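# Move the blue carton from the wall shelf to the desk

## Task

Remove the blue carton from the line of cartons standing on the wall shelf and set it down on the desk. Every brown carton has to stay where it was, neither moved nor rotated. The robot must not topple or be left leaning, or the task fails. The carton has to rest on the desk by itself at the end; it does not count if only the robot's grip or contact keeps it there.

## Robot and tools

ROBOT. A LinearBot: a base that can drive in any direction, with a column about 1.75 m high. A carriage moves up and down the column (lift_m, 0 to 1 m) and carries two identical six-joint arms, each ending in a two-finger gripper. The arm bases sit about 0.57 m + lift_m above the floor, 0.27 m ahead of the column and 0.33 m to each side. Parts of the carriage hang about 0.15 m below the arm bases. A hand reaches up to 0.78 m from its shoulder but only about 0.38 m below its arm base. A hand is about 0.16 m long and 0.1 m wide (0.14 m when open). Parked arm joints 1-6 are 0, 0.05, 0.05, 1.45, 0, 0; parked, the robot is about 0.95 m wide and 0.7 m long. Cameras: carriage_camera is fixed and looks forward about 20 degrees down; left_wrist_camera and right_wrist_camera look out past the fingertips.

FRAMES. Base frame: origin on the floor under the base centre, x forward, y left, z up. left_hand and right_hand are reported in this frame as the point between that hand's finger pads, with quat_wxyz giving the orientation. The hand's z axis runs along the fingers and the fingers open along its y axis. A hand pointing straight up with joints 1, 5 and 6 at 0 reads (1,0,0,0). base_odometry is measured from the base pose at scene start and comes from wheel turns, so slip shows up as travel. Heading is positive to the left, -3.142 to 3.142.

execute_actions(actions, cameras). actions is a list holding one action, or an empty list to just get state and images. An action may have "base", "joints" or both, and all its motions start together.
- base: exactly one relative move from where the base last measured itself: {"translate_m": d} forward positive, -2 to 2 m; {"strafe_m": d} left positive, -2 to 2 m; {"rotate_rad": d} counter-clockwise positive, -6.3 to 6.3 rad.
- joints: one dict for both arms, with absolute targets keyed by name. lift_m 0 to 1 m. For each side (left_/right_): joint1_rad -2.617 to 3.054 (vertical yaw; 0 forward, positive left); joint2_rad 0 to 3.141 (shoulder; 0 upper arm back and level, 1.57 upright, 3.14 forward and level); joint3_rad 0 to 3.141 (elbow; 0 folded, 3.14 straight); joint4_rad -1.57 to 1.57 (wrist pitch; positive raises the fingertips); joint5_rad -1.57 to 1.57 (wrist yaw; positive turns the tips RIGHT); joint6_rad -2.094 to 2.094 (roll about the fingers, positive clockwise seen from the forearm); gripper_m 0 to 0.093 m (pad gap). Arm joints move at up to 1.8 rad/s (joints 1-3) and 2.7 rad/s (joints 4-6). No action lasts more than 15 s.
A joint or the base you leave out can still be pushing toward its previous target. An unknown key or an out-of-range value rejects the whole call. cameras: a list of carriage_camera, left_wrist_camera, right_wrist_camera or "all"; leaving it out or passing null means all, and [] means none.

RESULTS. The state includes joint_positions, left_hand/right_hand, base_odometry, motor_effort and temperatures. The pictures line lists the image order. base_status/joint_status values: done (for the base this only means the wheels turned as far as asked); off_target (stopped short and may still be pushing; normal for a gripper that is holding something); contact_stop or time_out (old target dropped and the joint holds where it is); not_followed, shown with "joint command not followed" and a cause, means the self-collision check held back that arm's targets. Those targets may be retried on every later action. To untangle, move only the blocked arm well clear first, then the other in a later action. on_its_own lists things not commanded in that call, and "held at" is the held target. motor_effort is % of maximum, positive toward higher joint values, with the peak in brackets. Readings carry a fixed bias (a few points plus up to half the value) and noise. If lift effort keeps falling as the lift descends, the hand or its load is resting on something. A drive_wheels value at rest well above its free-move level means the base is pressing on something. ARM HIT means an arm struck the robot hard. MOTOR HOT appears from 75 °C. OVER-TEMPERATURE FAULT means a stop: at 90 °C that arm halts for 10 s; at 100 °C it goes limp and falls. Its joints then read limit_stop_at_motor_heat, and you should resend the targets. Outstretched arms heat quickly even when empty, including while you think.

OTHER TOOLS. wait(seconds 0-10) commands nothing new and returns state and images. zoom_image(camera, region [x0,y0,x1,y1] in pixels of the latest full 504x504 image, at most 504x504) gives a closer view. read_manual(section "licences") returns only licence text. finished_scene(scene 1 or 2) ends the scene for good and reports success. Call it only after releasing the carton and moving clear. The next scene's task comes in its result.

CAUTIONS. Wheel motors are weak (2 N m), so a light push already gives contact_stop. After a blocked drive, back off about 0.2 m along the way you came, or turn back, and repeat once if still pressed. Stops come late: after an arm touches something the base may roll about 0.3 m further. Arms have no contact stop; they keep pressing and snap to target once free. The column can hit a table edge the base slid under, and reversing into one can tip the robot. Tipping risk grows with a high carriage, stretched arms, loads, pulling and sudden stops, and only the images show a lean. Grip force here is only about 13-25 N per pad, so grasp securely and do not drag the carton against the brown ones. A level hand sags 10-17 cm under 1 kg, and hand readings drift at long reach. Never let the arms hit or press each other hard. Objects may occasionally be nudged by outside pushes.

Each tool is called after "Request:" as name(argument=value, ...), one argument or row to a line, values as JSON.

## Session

Request:
execute_actions(
  actions=[],
  cameras=["carriage_camera"],
)

Scene clock: 0.00 s.
base_odometry: x=+0.000 y=+0.000 heading=+0.000 (m, m, rad; odometry frame)
base_status: not commanded
joint_positions: lift_m=+0.297 left_joint1_rad=-0.014 left_joint2_rad=+0.078 left_joint3_rad=+0.062 left_joint4_rad=+1.438 left_joint5_rad=+0.011 left_joint6_rad=-0.022 left_gripper_m=+0.095 right_joint1_rad=-0.023 right_joint2_rad=+0.059 right_joint3_rad=+0.051 right_joint4_rad=+1.462 right_joint5_rad=+0.047 right_joint6_rad=-0.014 right_gripper_m=+0.095
joint_status: not commanded
motor_effort: lift_m=+25 drive_wheels=-5 (%)
left_hand: x=+0.3189 y=+0.3291 z=+1.2829 quat_wxyz=(+0.997, +0.005, +0.074, -0.018) (m; base frame)
right_hand: x=+0.3103 y=-0.3404 z=+1.2808 quat_wxyz=(+0.998, +0.024, +0.058, -0.020) (m; base frame)
pictures: carriage_camera
Images, in order (width x height): carriage_camera 504x504.

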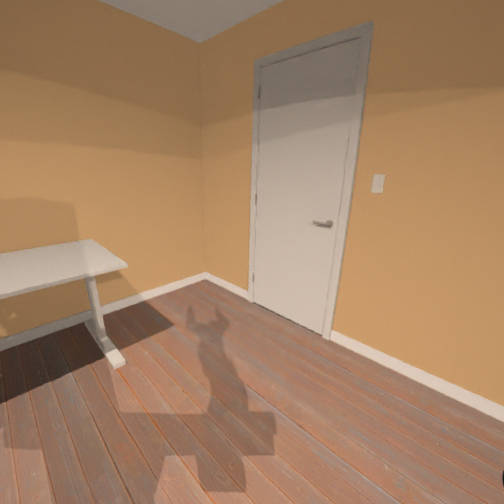

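Request:
execute_actions(
  actions=[
    {"base":{"rotate_rad":-2.34},"joints":{"lift_m":0.5}},
  ],
  cameras=["carriage_camera"],
)

Scene clock: 4.03 s.
base_odometry: x=+0.000 y=+0.000 heading=-2.339 (m, m, rad; odometry frame)
base_status: done
joint_positions: lift_m=+0.500 left_joint1_rad=-0.014 left_joint2_rad=+0.078 left_joint3_rad=+0.062 left_joint4_rad=+1.434 left_joint5_rad=+0.011 left_joint6_rad=-0.022 left_gripper_m=+0.095 right_joint1_rad=-0.023 right_joint2_rad=+0.059 right_joint3_rad=+0.051 right_joint4_rad=+1.460 right_joint5_rad=+0.047 right_joint6_rad=-0.014 right_gripper_m=+0.095
joint_status: all done
motor_effort: lift_m=+27(33) drive_wheels=+18(54) (%)
left_hand: x=+0.3201 y=+0.3290 z=+1.4855 quat_wxyz=(+0.997, +0.005, +0.076, -0.018) (m; base frame)
right_hand: x=+0.3107 y=-0.3404 z=+1.4835 quat_wxyz=(+0.998, +0.024, +0.059, -0.020) (m; base frame)
pictures: carriage_camera
Images, in order (width x height): carriage_camera 504x504.

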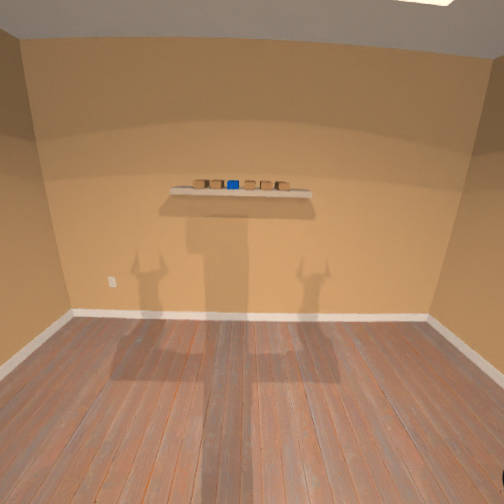

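Nicely aligned.

Request:
execute_actions(
  actions=[
    {"base":{"translate_m":1.0}},
  ],
  cameras=[],
)

Request:
execute_actions(
  actions=[
    {"base":{"strafe_m":-0.22},"joints":{"lift_m":0.36,"left_joint1_rad":0,"left_joint2_rad":1.2,"left_joint3_rad":1.2,"left_joint4_rad":0,"left_joint5_rad":0,"left_joint6_rad":0,"left_gripper_m":0.09}},
  ],
  cameras=["carriage_camera","left_wrist_camera"],
)

Scene clock: 8.90 s.
base_odometry: x=-0.696 y=-0.718 heading=-2.340 (m, m, rad; odometry frame)
base_status: done
joint_positions: lift_m=+0.500 left_joint1_rad=-0.014 left_joint2_rad=+0.078 left_joint3_rad=+0.062 left_joint4_rad=+1.436 left_joint5_rad=+0.011 left_joint6_rad=-0.022 left_gripper_m=+0.095 right_joint1_rad=-0.023 right_joint2_rad=+0.059 right_joint3_rad=+0.051 right_joint4_rad=+1.459 right_joint5_rad=+0.047 right_joint6_rad=-0.014 right_gripper_m=+0.095
joint_status: not commanded
motor_effort: lift_m=+27(27) drive_wheels=-14(61) (%)
left_hand: x=+0.3195 y=+0.3291 z=+1.4856 quat_wxyz=(+0.997, +0.005, +0.075, -0.018) (m; base frame)
right_hand: x=+0.3108 y=-0.3404 z=+1.4835 quat_wxyz=(+0.998, +0.024, +0.059, -0.020) (m; base frame)
pictures: none
No camera images: the call's "cameras" was empty. Leave "cameras" out to get every camera's image.

Scene clock: 11.17 s.
base_odometry: x=-0.854 y=-0.566 heading=-2.340 (m, m, rad; odometry frame)
base_status: done
joint_positions: lift_m=+0.360 left_joint1_rad=-0.009 left_joint2_rad=+1.199 left_joint3_rad=+1.171 left_joint4_rad=-0.006 left_joint5_rad=+0.004 left_joint6_rad=-0.004 left_gripper_m=+0.090 right_joint1_rad=-0.023 right_joint2_rad=+0.059 right_joint3_rad=+0.051 right_joint4_rad=+1.460 right_joint5_rad=+0.047 right_joint6_rad=-0.014 right_gripper_m=+0.095
joint_status: all done
motor_effort: lift_m=+20(22) drive_wheels=-8(45) (%)
left_hand: x=+0.6965 y=+0.3271 z=+1.3169 quat_wxyz=(+0.695, +0.003, +0.719, -0.006) (m; base frame)
right_hand: x=+0.3106 y=-0.3404 z=+1.3442 quat_wxyz=(+0.998, +0.024, +0.059, -0.020) (m; base frame)
pictures: carriage_camera, left_wrist_camera
Images, in order (width x height): carriage_camera 504x504, left_wrist_camera 504x504.

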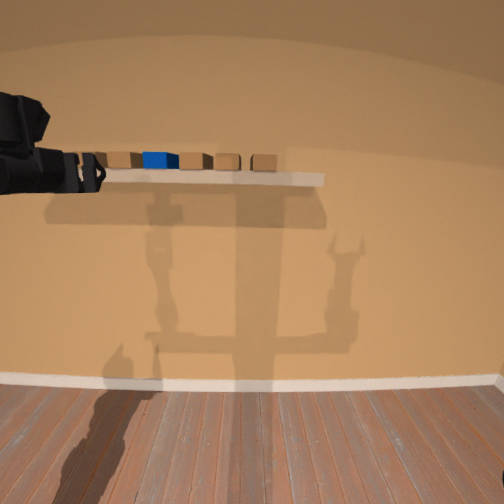

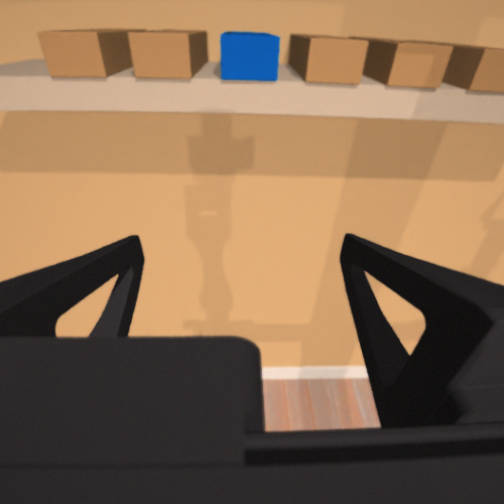

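Request:
execute_actions(
  actions=[
    {"base":{"translate_m":0.27},"joints":{"lift_m":0.395,"left_gripper_m":0.093}},
  ],
  cameras=["carriage_camera","left_wrist_camera"],
)

Scene clock: 13.77 s.
base_odometry: x=-1.042 y=-0.760 heading=-2.340 (m, m, rad; odometry frame)
base_status: done
joint_positions: lift_m=+0.395 left_joint1_rad=-0.009 left_joint2_rad=+1.199 left_joint3_rad=+1.183 left_joint4_rad=-0.006 left_joint5_rad=+0.004 left_joint6_rad=-0.004 left_gripper_m=+0.093 right_joint1_rad=-0.023 right_joint2_rad=+0.059 right_joint3_rad=+0.051 right_joint4_rad=+1.461 right_joint5_rad=+0.047 right_joint6_rad=-0.014 right_gripper_m=+0.095
joint_status: all done
motor_effort: lift_m=+27(34) drive_wheels=-13(44) (%)
left_hand: x=+0.6959 y=+0.3271 z=+1.3573 quat_wxyz=(+0.699, +0.003, +0.715, -0.006) (m; base frame)
right_hand: x=+0.3105 y=-0.3404 z=+1.3784 quat_wxyz=(+0.998, +0.024, +0.058, -0.020) (m; base frame)
pictures: carriage_camera, left_wrist_camera
Images, in order (width x height): carriage_camera 504x504, left_wrist_camera 504x504.

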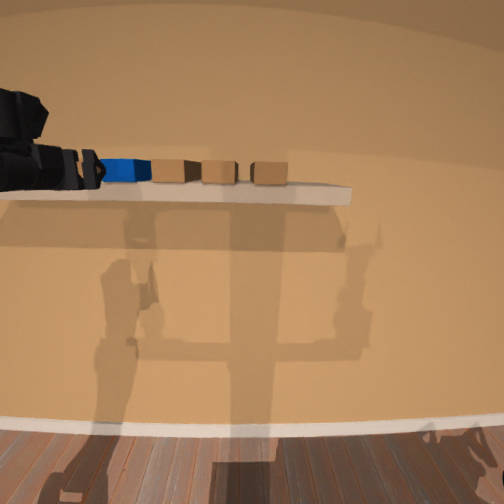

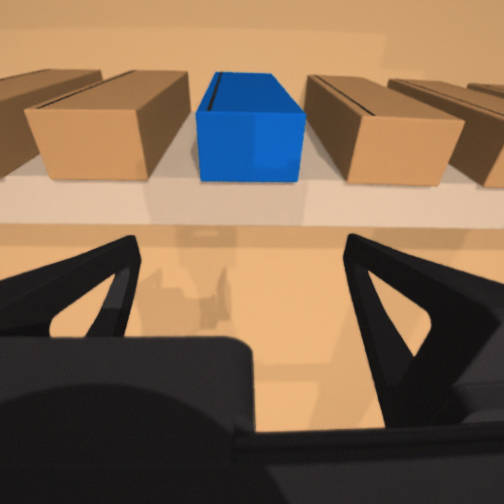

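Request:
execute_actions(
  actions=[
    {"base":{"translate_m":0.1}},
  ],
  cameras=["left_wrist_camera"],
)

Scene clock: 15.67 s.
base_odometry: x=-1.112 y=-0.831 heading=-2.341 (m, m, rad; odometry frame)
base_status: done
joint_positions: lift_m=+0.395 left_joint1_rad=-0.009 left_joint2_rad=+1.199 left_joint3_rad=+1.183 left_joint4_rad=-0.008 left_joint5_rad=+0.004 left_joint6_rad=-0.004 left_gripper_m=+0.093 right_joint1_rad=-0.023 right_joint2_rad=+0.059 right_joint3_rad=+0.051 right_joint4_rad=+1.461 right_joint5_rad=+0.047 right_joint6_rad=-0.014 right_gripper_m=+0.095
joint_status: not commanded
motor_effort: lift_m=+27(27) drive_wheels=-10(49) (%)
left_hand: x=+0.6959 y=+0.3271 z=+1.3568 quat_wxyz=(+0.699, +0.003, +0.716, -0.006) (m; base frame)
right_hand: x=+0.3105 y=-0.3404 z=+1.3784 quat_wxyz=(+0.998, +0.024, +0.058, -0.020) (m; base frame)
pictures: left_wrist_camera
Images, in order (width x height): left_wrist_camera 504x504.

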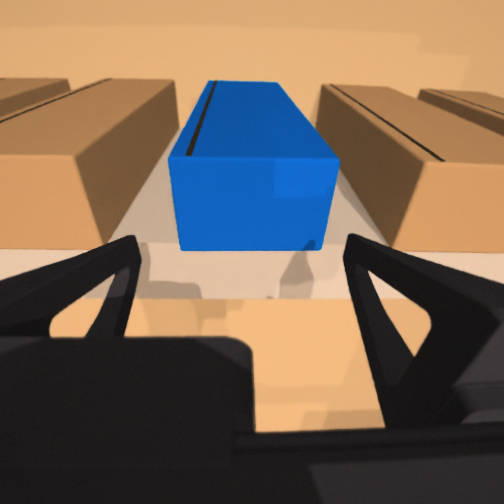

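Request:
execute_actions(
  actions=[
    {"base":{"strafe_m":-0.006}},
  ],
  cameras=[],
)

Request:
execute_actions(
  actions=[
    {"base":{"translate_m":0.03}},
  ],
  cameras=["left_wrist_camera"],
)

Scene clock: 16.70 s.
base_odometry: x=-1.116 y=-0.827 heading=-2.340 (m, m, rad; odometry frame)
base_status: done
joint_positions: lift_m=+0.395 left_joint1_rad=-0.008 left_joint2_rad=+1.199 left_joint3_rad=+1.183 left_joint4_rad=-0.009 left_joint5_rad=+0.004 left_joint6_rad=-0.004 left_gripper_m=+0.093 right_joint1_rad=-0.023 right_joint2_rad=+0.059 right_joint3_rad=+0.051 right_joint4_rad=+1.461 right_joint5_rad=+0.047 right_joint6_rad=-0.014 right_gripper_m=+0.095
joint_status: not commanded
motor_effort: lift_m=+27(27) drive_wheels=+11(19) (%)
left_hand: x=+0.6959 y=+0.3275 z=+1.3566 quat_wxyz=(+0.698, +0.003, +0.716, -0.006) (m; base frame)
right_hand: x=+0.3105 y=-0.3404 z=+1.3784 quat_wxyz=(+0.998, +0.024, +0.058, -0.020) (m; base frame)
pictures: none
No camera images: the call's "cameras" was empty. Leave "cameras" out to get every camera's image.

Scene clock: 17.67 s.
base_odometry: x=-1.137 y=-0.849 heading=-2.341 (m, m, rad; odometry frame)
base_status: done
joint_positions: lift_m=+0.395 left_joint1_rad=-0.008 left_joint2_rad=+1.199 left_joint3_rad=+1.183 left_joint4_rad=-0.009 left_joint5_rad=+0.004 left_joint6_rad=-0.004 left_gripper_m=+0.093 right_joint1_rad=-0.023 right_joint2_rad=+0.059 right_joint3_rad=+0.051 right_joint4_rad=+1.461 right_joint5_rad=+0.047 right_joint6_rad=-0.014 right_gripper_m=+0.095
joint_status: not commanded
motor_effort: lift_m=+27(28) drive_wheels=-10(51) (%)
left_hand: x=+0.6959 y=+0.3275 z=+1.3565 quat_wxyz=(+0.698, +0.003, +0.716, -0.006) (m; base frame)
right_hand: x=+0.3105 y=-0.3404 z=+1.3784 quat_wxyz=(+0.998, +0.024, +0.058, -0.020) (m; base frame)
pictures: left_wrist_camera
Images, in order (width x height): left_wrist_camera 504x504.

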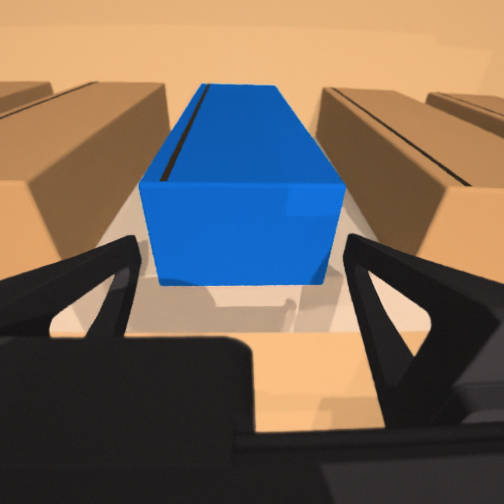

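Centered, tips at the face. Same routine.

Request:
execute_actions(
  actions=[
    {"base":{"translate_m":0.045}},
  ],
  cameras=[],
)

Request:
execute_actions(
  actions=[
    {"joints":{"left_gripper_m":0.04}},
  ],
  cameras=[],
)

Request:
execute_actions(
  actions=[
    {"base":{"translate_m":-0.08}},
  ],
  cameras=["left_wrist_camera"],
)

Request:
execute_actions(
  actions=[
    {"joints":{"left_gripper_m":0.093}},
  ],
  cameras=[],
)

Request:
execute_actions(
  actions=[
    {"base":{"translate_m":0.035}},
  ],
  cameras=[],
)

Request:
execute_actions(
  actions=[
    {"joints":{"left_gripper_m":0.04}},
  ],
  cameras=[],
)

Request:
execute_actions(
  actions=[
    {"joints":{"lift_m":0.425}},
  ],
  cameras=["carriage_camera","left_wrist_camera"],
)

Scene clock: 19.87 s.
base_odometry: x=-1.169 y=-0.881 heading=-2.341 (m, m, rad; odometry frame)
base_status: done
joint_positions: lift_m=+0.395 left_joint1_rad=-0.008 left_joint2_rad=+1.199 left_joint3_rad=+1.183 left_joint4_rad=-0.009 left_joint5_rad=+0.004 left_joint6_rad=-0.004 left_gripper_m=+0.093 right_joint1_rad=-0.023 right_joint2_rad=+0.059 right_joint3_rad=+0.051 right_joint4_rad=+1.461 right_joint5_rad=+0.047 right_joint6_rad=-0.014 right_gripper_m=+0.095
joint_status: not commanded
motor_effort: lift_m=+27(27) drive_wheels=-11(50) (%)
left_hand: x=+0.6959 y=+0.3275 z=+1.3565 quat_wxyz=(+0.698, +0.003, +0.716, -0.006) (m; base frame)
right_hand: x=+0.3105 y=-0.3404 z=+1.3784 quat_wxyz=(+0.998, +0.024, +0.058, -0.020) (m; base frame)
pictures: none
No camera images: the call's "cameras" was empty. Leave "cameras" out to get every camera's image.

Scene clock: 20.47 s.
base_odometry: x=-1.169 y=-0.881 heading=-2.341 (m, m, rad; odometry frame)
base_status: not commanded
joint_positions: lift_m=+0.395 left_joint1_rad=-0.008 left_joint2_rad=+1.199 left_joint3_rad=+1.183 left_joint4_rad=-0.009 left_joint5_rad=+0.004 left_joint6_rad=-0.004 left_gripper_m=+0.086 right_joint1_rad=-0.023 right_joint2_rad=+0.059 right_joint3_rad=+0.051 right_joint4_rad=+1.461 right_joint5_rad=+0.047 right_joint6_rad=-0.014 right_gripper_m=+0.095
joint_status: left_gripper_m off_target (ended at +0.086, target +0.040)
motor_effort: lift_m=+27(27) drive_wheels=-10(11) (%)
left_hand: x=+0.6959 y=+0.3275 z=+1.3566 quat_wxyz=(+0.698, +0.003, +0.716, -0.006) (m; base frame)
right_hand: x=+0.3105 y=-0.3404 z=+1.3784 quat_wxyz=(+0.998, +0.024, +0.058, -0.020) (m; base frame)
pictures: none
No camera images: the call's "cameras" was empty. Leave "cameras" out to get every camera's image.

Scene clock: 21.87 s.
base_odometry: x=-1.113 y=-0.824 heading=-2.341 (m, m, rad; odometry frame)
base_status: done
joint_positions: lift_m=+0.395 left_joint1_rad=-0.008 left_joint2_rad=+1.199 left_joint3_rad=+1.183 left_joint4_rad=-0.009 left_joint5_rad=+0.003 left_joint6_rad=-0.004 left_gripper_m=+0.086 right_joint1_rad=-0.023 right_joint2_rad=+0.059 right_joint3_rad=+0.051 right_joint4_rad=+1.461 right_joint5_rad=+0.047 right_joint6_rad=-0.014 right_gripper_m=+0.095
joint_status: not commanded
motor_effort: lift_m=+27(27) drive_wheels=+10(51) (%)
left_hand: x=+0.6959 y=+0.3277 z=+1.3566 quat_wxyz=(+0.698, +0.003, +0.716, -0.005) (m; base frame)
right_hand: x=+0.3106 y=-0.3404 z=+1.3784 quat_wxyz=(+0.998, +0.024, +0.059, -0.020) (m; base frame)
pictures: left_wrist_camera
Images, in order (width x height): left_wrist_camera 504x504.

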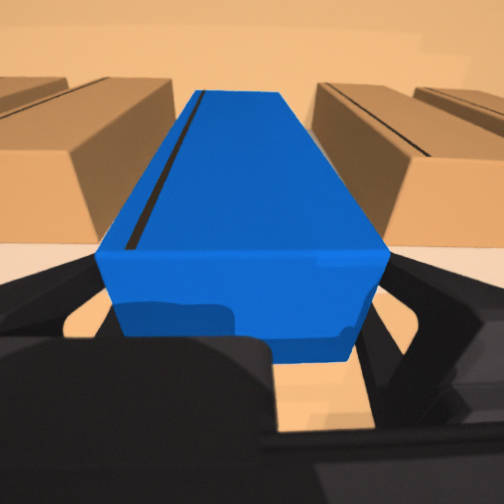

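Scene clock: 22.47 s.
base_odometry: x=-1.113 y=-0.824 heading=-2.341 (m, m, rad; odometry frame)
base_status: not commanded
joint_positions: lift_m=+0.395 left_joint1_rad=-0.008 left_joint2_rad=+1.199 left_joint3_rad=+1.183 left_joint4_rad=-0.009 left_joint5_rad=+0.003 left_joint6_rad=-0.004 left_gripper_m=+0.093 right_joint1_rad=-0.023 right_joint2_rad=+0.059 right_joint3_rad=+0.051 right_joint4_rad=+1.461 right_joint5_rad=+0.047 right_joint6_rad=-0.014 right_gripper_m=+0.095
joint_status: all done
motor_effort: lift_m=+27(27) drive_wheels=+11(10) (%)
left_hand: x=+0.6959 y=+0.3277 z=+1.3566 quat_wxyz=(+0.698, +0.003, +0.716, -0.005) (m; base frame)
right_hand: x=+0.3106 y=-0.3404 z=+1.3784 quat_wxyz=(+0.998, +0.024, +0.059, -0.020) (m; base frame)
pictures: none
No camera images: the call's "cameras" was empty. Leave "cameras" out to get every camera's image.

Scene clock: 23.50 s.
base_odometry: x=-1.138 y=-0.849 heading=-2.341 (m, m, rad; odometry frame)
base_status: done
joint_positions: lift_m=+0.395 left_joint1_rad=-0.008 left_joint2_rad=+1.199 left_joint3_rad=+1.183 left_joint4_rad=-0.009 left_joint5_rad=+0.003 left_joint6_rad=-0.004 left_gripper_m=+0.093 right_joint1_rad=-0.023 right_joint2_rad=+0.059 right_joint3_rad=+0.051 right_joint4_rad=+1.461 right_joint5_rad=+0.047 right_joint6_rad=-0.014 right_gripper_m=+0.095
joint_status: not commanded
motor_effort: lift_m=+27(27) drive_wheels=-9(49) (%)
left_hand: x=+0.6959 y=+0.3277 z=+1.3564 quat_wxyz=(+0.698, +0.003, +0.716, -0.005) (m; base frame)
right_hand: x=+0.3106 y=-0.3404 z=+1.3784 quat_wxyz=(+0.998, +0.024, +0.059, -0.020) (m; base frame)
pictures: none
No camera images: the call's "cameras" was empty. Leave "cameras" out to get every camera's image.

Scene clock: 24.10 s.
base_odometry: x=-1.138 y=-0.849 heading=-2.341 (m, m, rad; odometry frame)
base_status: not commanded
joint_positions: lift_m=+0.395 left_joint1_rad=-0.008 left_joint2_rad=+1.199 left_joint3_rad=+1.183 left_joint4_rad=-0.009 left_joint5_rad=+0.003 left_joint6_rad=-0.004 left_gripper_m=+0.086 right_joint1_rad=-0.023 right_joint2_rad=+0.059 right_joint3_rad=+0.051 right_joint4_rad=+1.461 right_joint5_rad=+0.047 right_joint6_rad=-0.014 right_gripper_m=+0.095
joint_status: left_gripper_m off_target (ended at +0.086, target +0.040)
motor_effort: lift_m=+27(27) drive_wheels=-11(11) (%)
left_hand: x=+0.6959 y=+0.3277 z=+1.3564 quat_wxyz=(+0.698, +0.003, +0.716, -0.005) (m; base frame)
right_hand: x=+0.3106 y=-0.3404 z=+1.3784 quat_wxyz=(+0.998, +0.024, +0.059, -0.020) (m; base frame)
pictures: none
No camera images: the call's "cameras" was empty. Leave "cameras" out to get every camera's image.

Scene clock: 24.73 s.
base_odometry: x=-1.138 y=-0.849 heading=-2.341 (m, m, rad; odometry frame)
base_status: not commanded
joint_positions: lift_m=+0.425 left_joint1_rad=-0.008 left_joint2_rad=+1.199 left_joint3_rad=+1.183 left_joint4_rad=-0.020 left_joint5_rad=+0.003 left_joint6_rad=-0.004 left_gripper_m=+0.086 right_joint1_rad=-0.023 right_joint2_rad=+0.059 right_joint3_rad=+0.051 right_joint4_rad=+1.460 right_joint5_rad=+0.047 right_joint6_rad=-0.014 right_gripper_m=+0.095
joint_status: all done
motor_effort: lift_m=+27(33) drive_wheels=-10(10) (%)
left_hand: x=+0.6958 y=+0.3277 z=+1.3839 quat_wxyz=(+0.694, +0.003, +0.720, -0.005) (m; base frame)
right_hand: x=+0.3106 y=-0.3404 z=+1.4084 quat_wxyz=(+0.998, +0.024, +0.059, -0.020) (m; base frame)
pictures: carriage_camera, left_wrist_camera
Images, in order (width x height): carriage_camera 504x504, left_wrist_camera 504x504.

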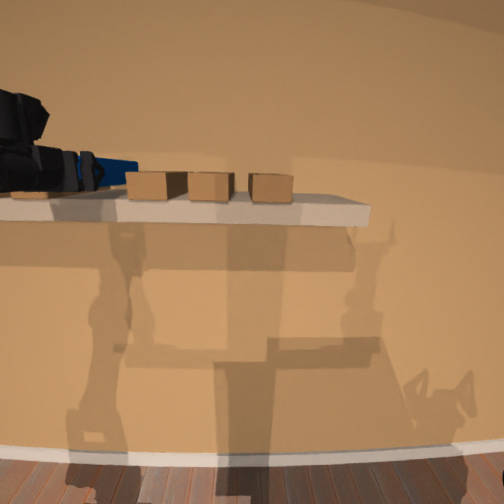

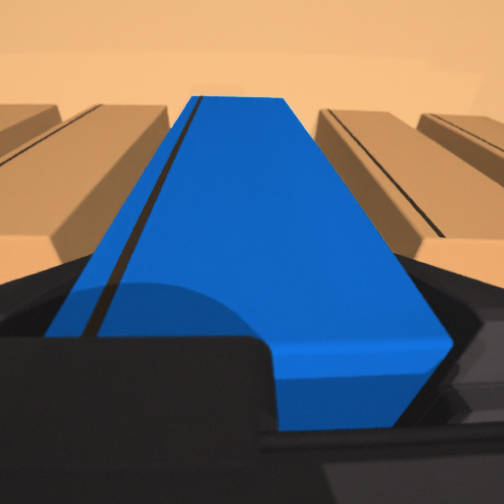

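Request:
execute_actions(
  actions=[
    {"base":{"translate_m":-0.5}},
  ],
  cameras=[],
)

Request:
execute_actions(
  actions=[
    {"base":{"rotate_rad":-3.14},"joints":{"lift_m":0.2}},
  ],
  cameras=["carriage_camera"],
)

Request:
execute_actions(
  actions=[
    {"base":{"translate_m":1.3},"joints":{"left_joint2_rad":2.2,"left_joint3_rad":1.3,"left_joint4_rad":0.92}},
  ],
  cameras=["carriage_camera","left_wrist_camera"],
)

Scene clock: 28.50 s.
base_odometry: x=-0.789 y=-0.490 heading=-2.341 (m, m, rad; odometry frame)
base_status: done
joint_positions: lift_m=+0.425 left_joint1_rad=-0.008 left_joint2_rad=+1.199 left_joint3_rad=+1.183 left_joint4_rad=-0.024 left_joint5_rad=+0.003 left_joint6_rad=-0.004 left_gripper_m=+0.086 right_joint1_rad=-0.023 right_joint2_rad=+0.059 right_joint3_rad=+0.051 right_joint4_rad=+1.460 right_joint5_rad=+0.047 right_joint6_rad=-0.014 right_gripper_m=+0.095
joint_status: not commanded
motor_effort: lift_m=+27(27) drive_wheels=-10(63) (%)
left_hand: x=+0.6958 y=+0.3277 z=+1.3829 quat_wxyz=(+0.693, +0.003, +0.721, -0.005) (m; base frame)
right_hand: x=+0.3107 y=-0.3404 z=+1.4084 quat_wxyz=(+0.998, +0.024, +0.059, -0.020) (m; base frame)
pictures: none
No camera images: the call's "cameras" was empty. Leave "cameras" out to get every camera's image.

Scene clock: 32.77 s.
base_odometry: x=-0.790 y=-0.490 heading=+0.803 (m, m, rad; odometry frame)
base_status: done
joint_positions: lift_m=+0.200 left_joint1_rad=-0.002 left_joint2_rad=+1.210 left_joint3_rad=+1.183 left_joint4_rad=-0.033 left_joint5_rad=+0.001 left_joint6_rad=-0.004 left_gripper_m=+0.086 right_joint1_rad=-0.023 right_joint2_rad=+0.059 right_joint3_rad=+0.051 right_joint4_rad=+1.457 right_joint5_rad=+0.047 right_joint6_rad=-0.014 right_gripper_m=+0.095
joint_status: all done
motor_effort: lift_m=+21(21) drive_wheels=+17(61) (%)
left_hand: x=+0.6988 y=+0.3304 z=+1.1521 quat_wxyz=(+0.686, +0.000, +0.728, -0.003) (m; base frame)
right_hand: x=+0.3114 y=-0.3404 z=+1.1840 quat_wxyz=(+0.998, +0.024, +0.060, -0.020) (m; base frame)
pictures: carriage_camera
Images, in order (width x height): carriage_camera 504x504.

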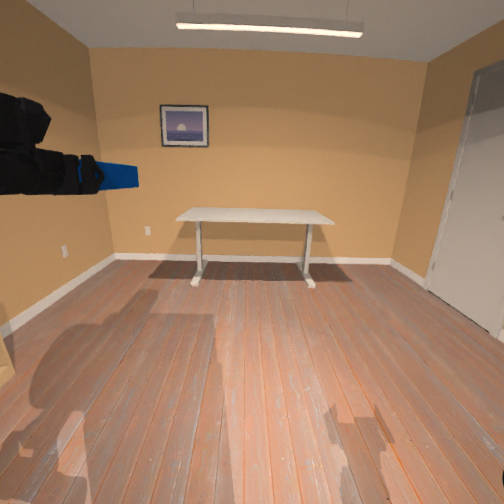

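Scene clock: 37.73 s.
base_odometry: x=+0.115 y=+0.444 heading=+0.802 (m, m, rad; odometry frame)
base_status: done
joint_positions: lift_m=+0.200 left_joint1_rad=-0.002 left_joint2_rad=+2.210 left_joint3_rad=+1.291 left_joint4_rad=+0.888 left_joint5_rad=+0.001 left_joint6_rad=-0.004 left_gripper_m=+0.086 right_joint1_rad=-0.023 right_joint2_rad=+0.059 right_joint3_rad=+0.051 right_joint4_rad=+1.457 right_joint5_rad=+0.047 right_joint6_rad=-0.014 right_gripper_m=+0.095
joint_status: all done
motor_effort: lift_m=+21(21) drive_wheels=-15(58) (%)
left_hand: x=+0.8997 y=+0.3299 z=+0.9122 quat_wxyz=(+0.696, +0.000, +0.718, -0.003) (m; base frame)
right_hand: x=+0.3113 y=-0.3404 z=+1.1840 quat_wxyz=(+0.998, +0.024, +0.060, -0.020) (m; base frame)
pictures: carriage_camera, left_wrist_camera
Images, in order (width x height): carriage_camera 504x504, left_wrist_camera 504x504.

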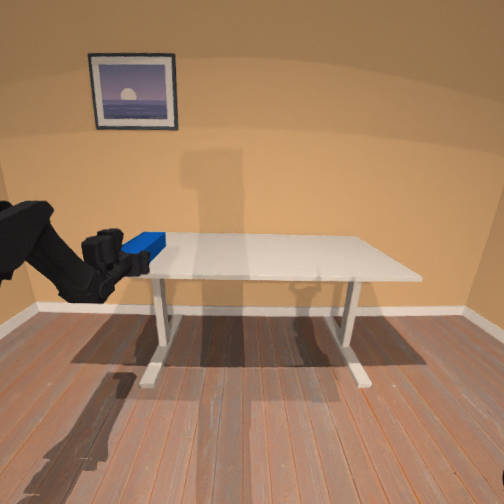

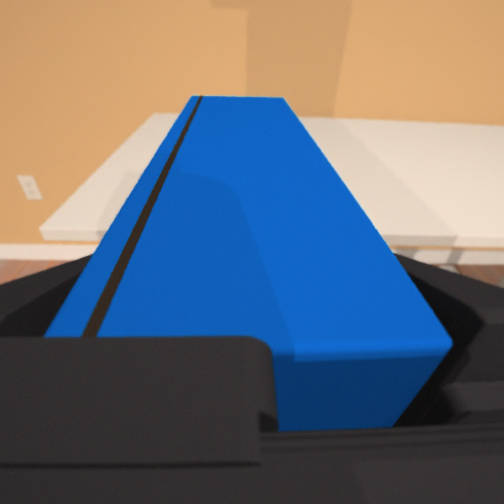

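Same geometry as before; advance 0.5.

Request:
execute_actions(
  actions=[
    {"base":{"translate_m":0.5}},
  ],
  cameras=[],
)

Request:
execute_actions(
  actions=[
    {"joints":{"lift_m":0.06}},
  ],
  cameras=["carriage_camera"],
)

Request:
execute_actions(
  actions=[
    {"joints":{"lift_m":0.04}},
  ],
  cameras=[],
)

Scene clock: 41.40 s.
base_odometry: x=+0.463 y=+0.803 heading=+0.801 (m, m, rad; odometry frame)
base_status: done
joint_positions: lift_m=+0.200 left_joint1_rad=-0.002 left_joint2_rad=+2.210 left_joint3_rad=+1.291 left_joint4_rad=+0.891 left_joint5_rad=+0.001 left_joint6_rad=-0.004 left_gripper_m=+0.086 right_joint1_rad=-0.023 right_joint2_rad=+0.059 right_joint3_rad=+0.051 right_joint4_rad=+1.459 right_joint5_rad=+0.047 right_joint6_rad=-0.014 right_gripper_m=+0.095
joint_status: not commanded
motor_effort: lift_m=+21(21) drive_wheels=-15(57) (%)
left_hand: x=+0.8997 y=+0.3302 z=+0.9128 quat_wxyz=(+0.697, +0.000, +0.717, -0.002) (m; base frame)
right_hand: x=+0.3108 y=-0.3404 z=+1.1841 quat_wxyz=(+0.998, +0.024, +0.059, -0.020) (m; base frame)
pictures: none
No camera images: the call's "cameras" was empty. Leave "cameras" out to get every camera's image.

Scene clock: 42.60 s.
base_odometry: x=+0.463 y=+0.803 heading=+0.801 (m, m, rad; odometry frame)
base_status: not commanded
joint_positions: lift_m=+0.060 left_joint1_rad=-0.002 left_joint2_rad=+2.215 left_joint3_rad=+1.291 left_joint4_rad=+0.889 left_joint5_rad=+0.001 left_joint6_rad=-0.004 left_gripper_m=+0.086 right_joint1_rad=-0.023 right_joint2_rad=+0.059 right_joint3_rad=+0.051 right_joint4_rad=+1.459 right_joint5_rad=+0.047 right_joint6_rad=-0.014 right_gripper_m=+0.095
joint_status: all done
motor_effort: lift_m=+21(22) drive_wheels=-12(16) (%)
left_hand: x=+0.8999 y=+0.3302 z=+0.7699 quat_wxyz=(+0.695, +0.000, +0.719, -0.002) (m; base frame)
right_hand: x=+0.3108 y=-0.3404 z=+1.0441 quat_wxyz=(+0.998, +0.024, +0.059, -0.020) (m; base frame)
pictures: carriage_camera
Images, in order (width x height): carriage_camera 504x504.

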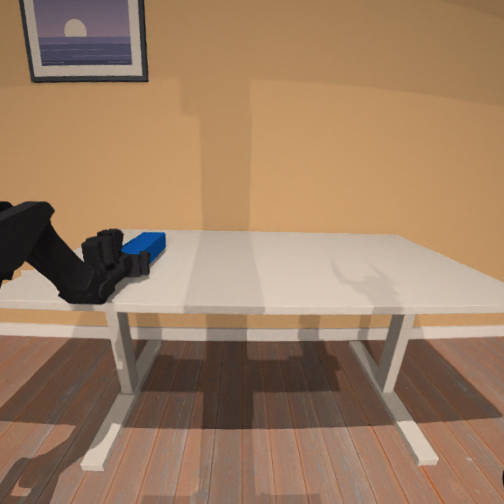

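Scene clock: 43.17 s.
base_odometry: x=+0.463 y=+0.803 heading=+0.801 (m, m, rad; odometry frame)
base_status: not commanded
joint_positions: lift_m=+0.040 left_joint1_rad=-0.002 left_joint2_rad=+2.213 left_joint3_rad=+1.291 left_joint4_rad=+0.898 left_joint5_rad=+0.001 left_joint6_rad=+0.001 left_gripper_m=+0.086 right_joint1_rad=-0.023 right_joint2_rad=+0.059 right_joint3_rad=+0.051 right_joint4_rad=+1.459 right_joint5_rad=+0.047 right_joint6_rad=-0.014 right_gripper_m=+0.095
joint_status: all done
motor_effort: lift_m=+21(20) drive_wheels=-10(15) (%)
left_hand: x=+0.8999 y=+0.3302 z=+0.7529 quat_wxyz=(+0.699, +0.001, +0.716, -0.001) (m; base frame)
right_hand: x=+0.3108 y=-0.3404 z=+1.0241 quat_wxyz=(+0.998, +0.024, +0.059, -0.020) (m; base frame)
pictures: none
No camera images: the call's "cameras" was empty. Leave "cameras" out to get every camera's image.

Touching.

Request:
execute_actions(
  actions=[
    {"joints":{"left_gripper_m":0.093}},
  ],
  cameras=[],
)

Request:
execute_actions(
  actions=[
    {"base":{"translate_m":-0.4}},
  ],
  cameras=["carriage_camera"],
)

Scene clock: 44.03 s.
base_odometry: x=+0.463 y=+0.803 heading=+0.801 (m, m, rad; odometry frame)
base_status: not commanded
joint_positions: lift_m=+0.040 left_joint1_rad=-0.002 left_joint2_rad=+2.213 left_joint3_rad=+1.291 left_joint4_rad=+0.902 left_joint5_rad=+0.001 left_joint6_rad=+0.001 left_gripper_m=+0.093 right_joint1_rad=-0.023 right_joint2_rad=+0.059 right_joint3_rad=+0.051 right_joint4_rad=+1.459 right_joint5_rad=+0.047 right_joint6_rad=-0.014 right_gripper_m=+0.095
joint_status: all done
motor_effort: lift_m=+20(20) drive_wheels=-14(12) (%)
left_hand: x=+0.8999 y=+0.3302 z=+0.7539 quat_wxyz=(+0.700, +0.001, +0.714, -0.001) (m; base frame)
right_hand: x=+0.3108 y=-0.3404 z=+1.0241 quat_wxyz=(+0.998, +0.024, +0.059, -0.020) (m; base frame)
pictures: none
No camera images: the call's "cameras" was empty. Leave "cameras" out to get every camera's image.

Scene clock: 46.93 s.
base_odometry: x=+0.184 y=+0.516 heading=+0.800 (m, m, rad; odometry frame)
base_status: done
joint_positions: lift_m=+0.040 left_joint1_rad=-0.001 left_joint2_rad=+2.213 left_joint3_rad=+1.291 left_joint4_rad=+0.907 left_joint5_rad=+0.001 left_joint6_rad=+0.001 left_gripper_m=+0.093 right_joint1_rad=-0.023 right_joint2_rad=+0.059 right_joint3_rad=+0.051 right_joint4_rad=+1.459 right_joint5_rad=+0.047 right_joint6_rad=-0.014 right_gripper_m=+0.095
joint_status: not commanded
motor_effort: lift_m=+21(20) drive_wheels=-18(70) (%)
left_hand: x=+0.8999 y=+0.3307 z=+0.7553 quat_wxyz=(+0.702, +0.001, +0.712, +0.000) (m; base frame)
right_hand: x=+0.3109 y=-0.3404 z=+1.0241 quat_wxyz=(+0.998, +0.024, +0.059, -0.020) (m; base frame)
pictures: carriage_camera
Images, in order (width x height): carriage_camera 504x504.

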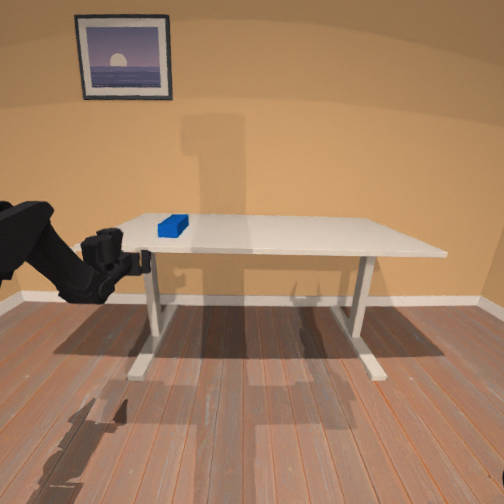

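Request:
finished_scene(
  scene=2,
)

The scene is finished: the task was done.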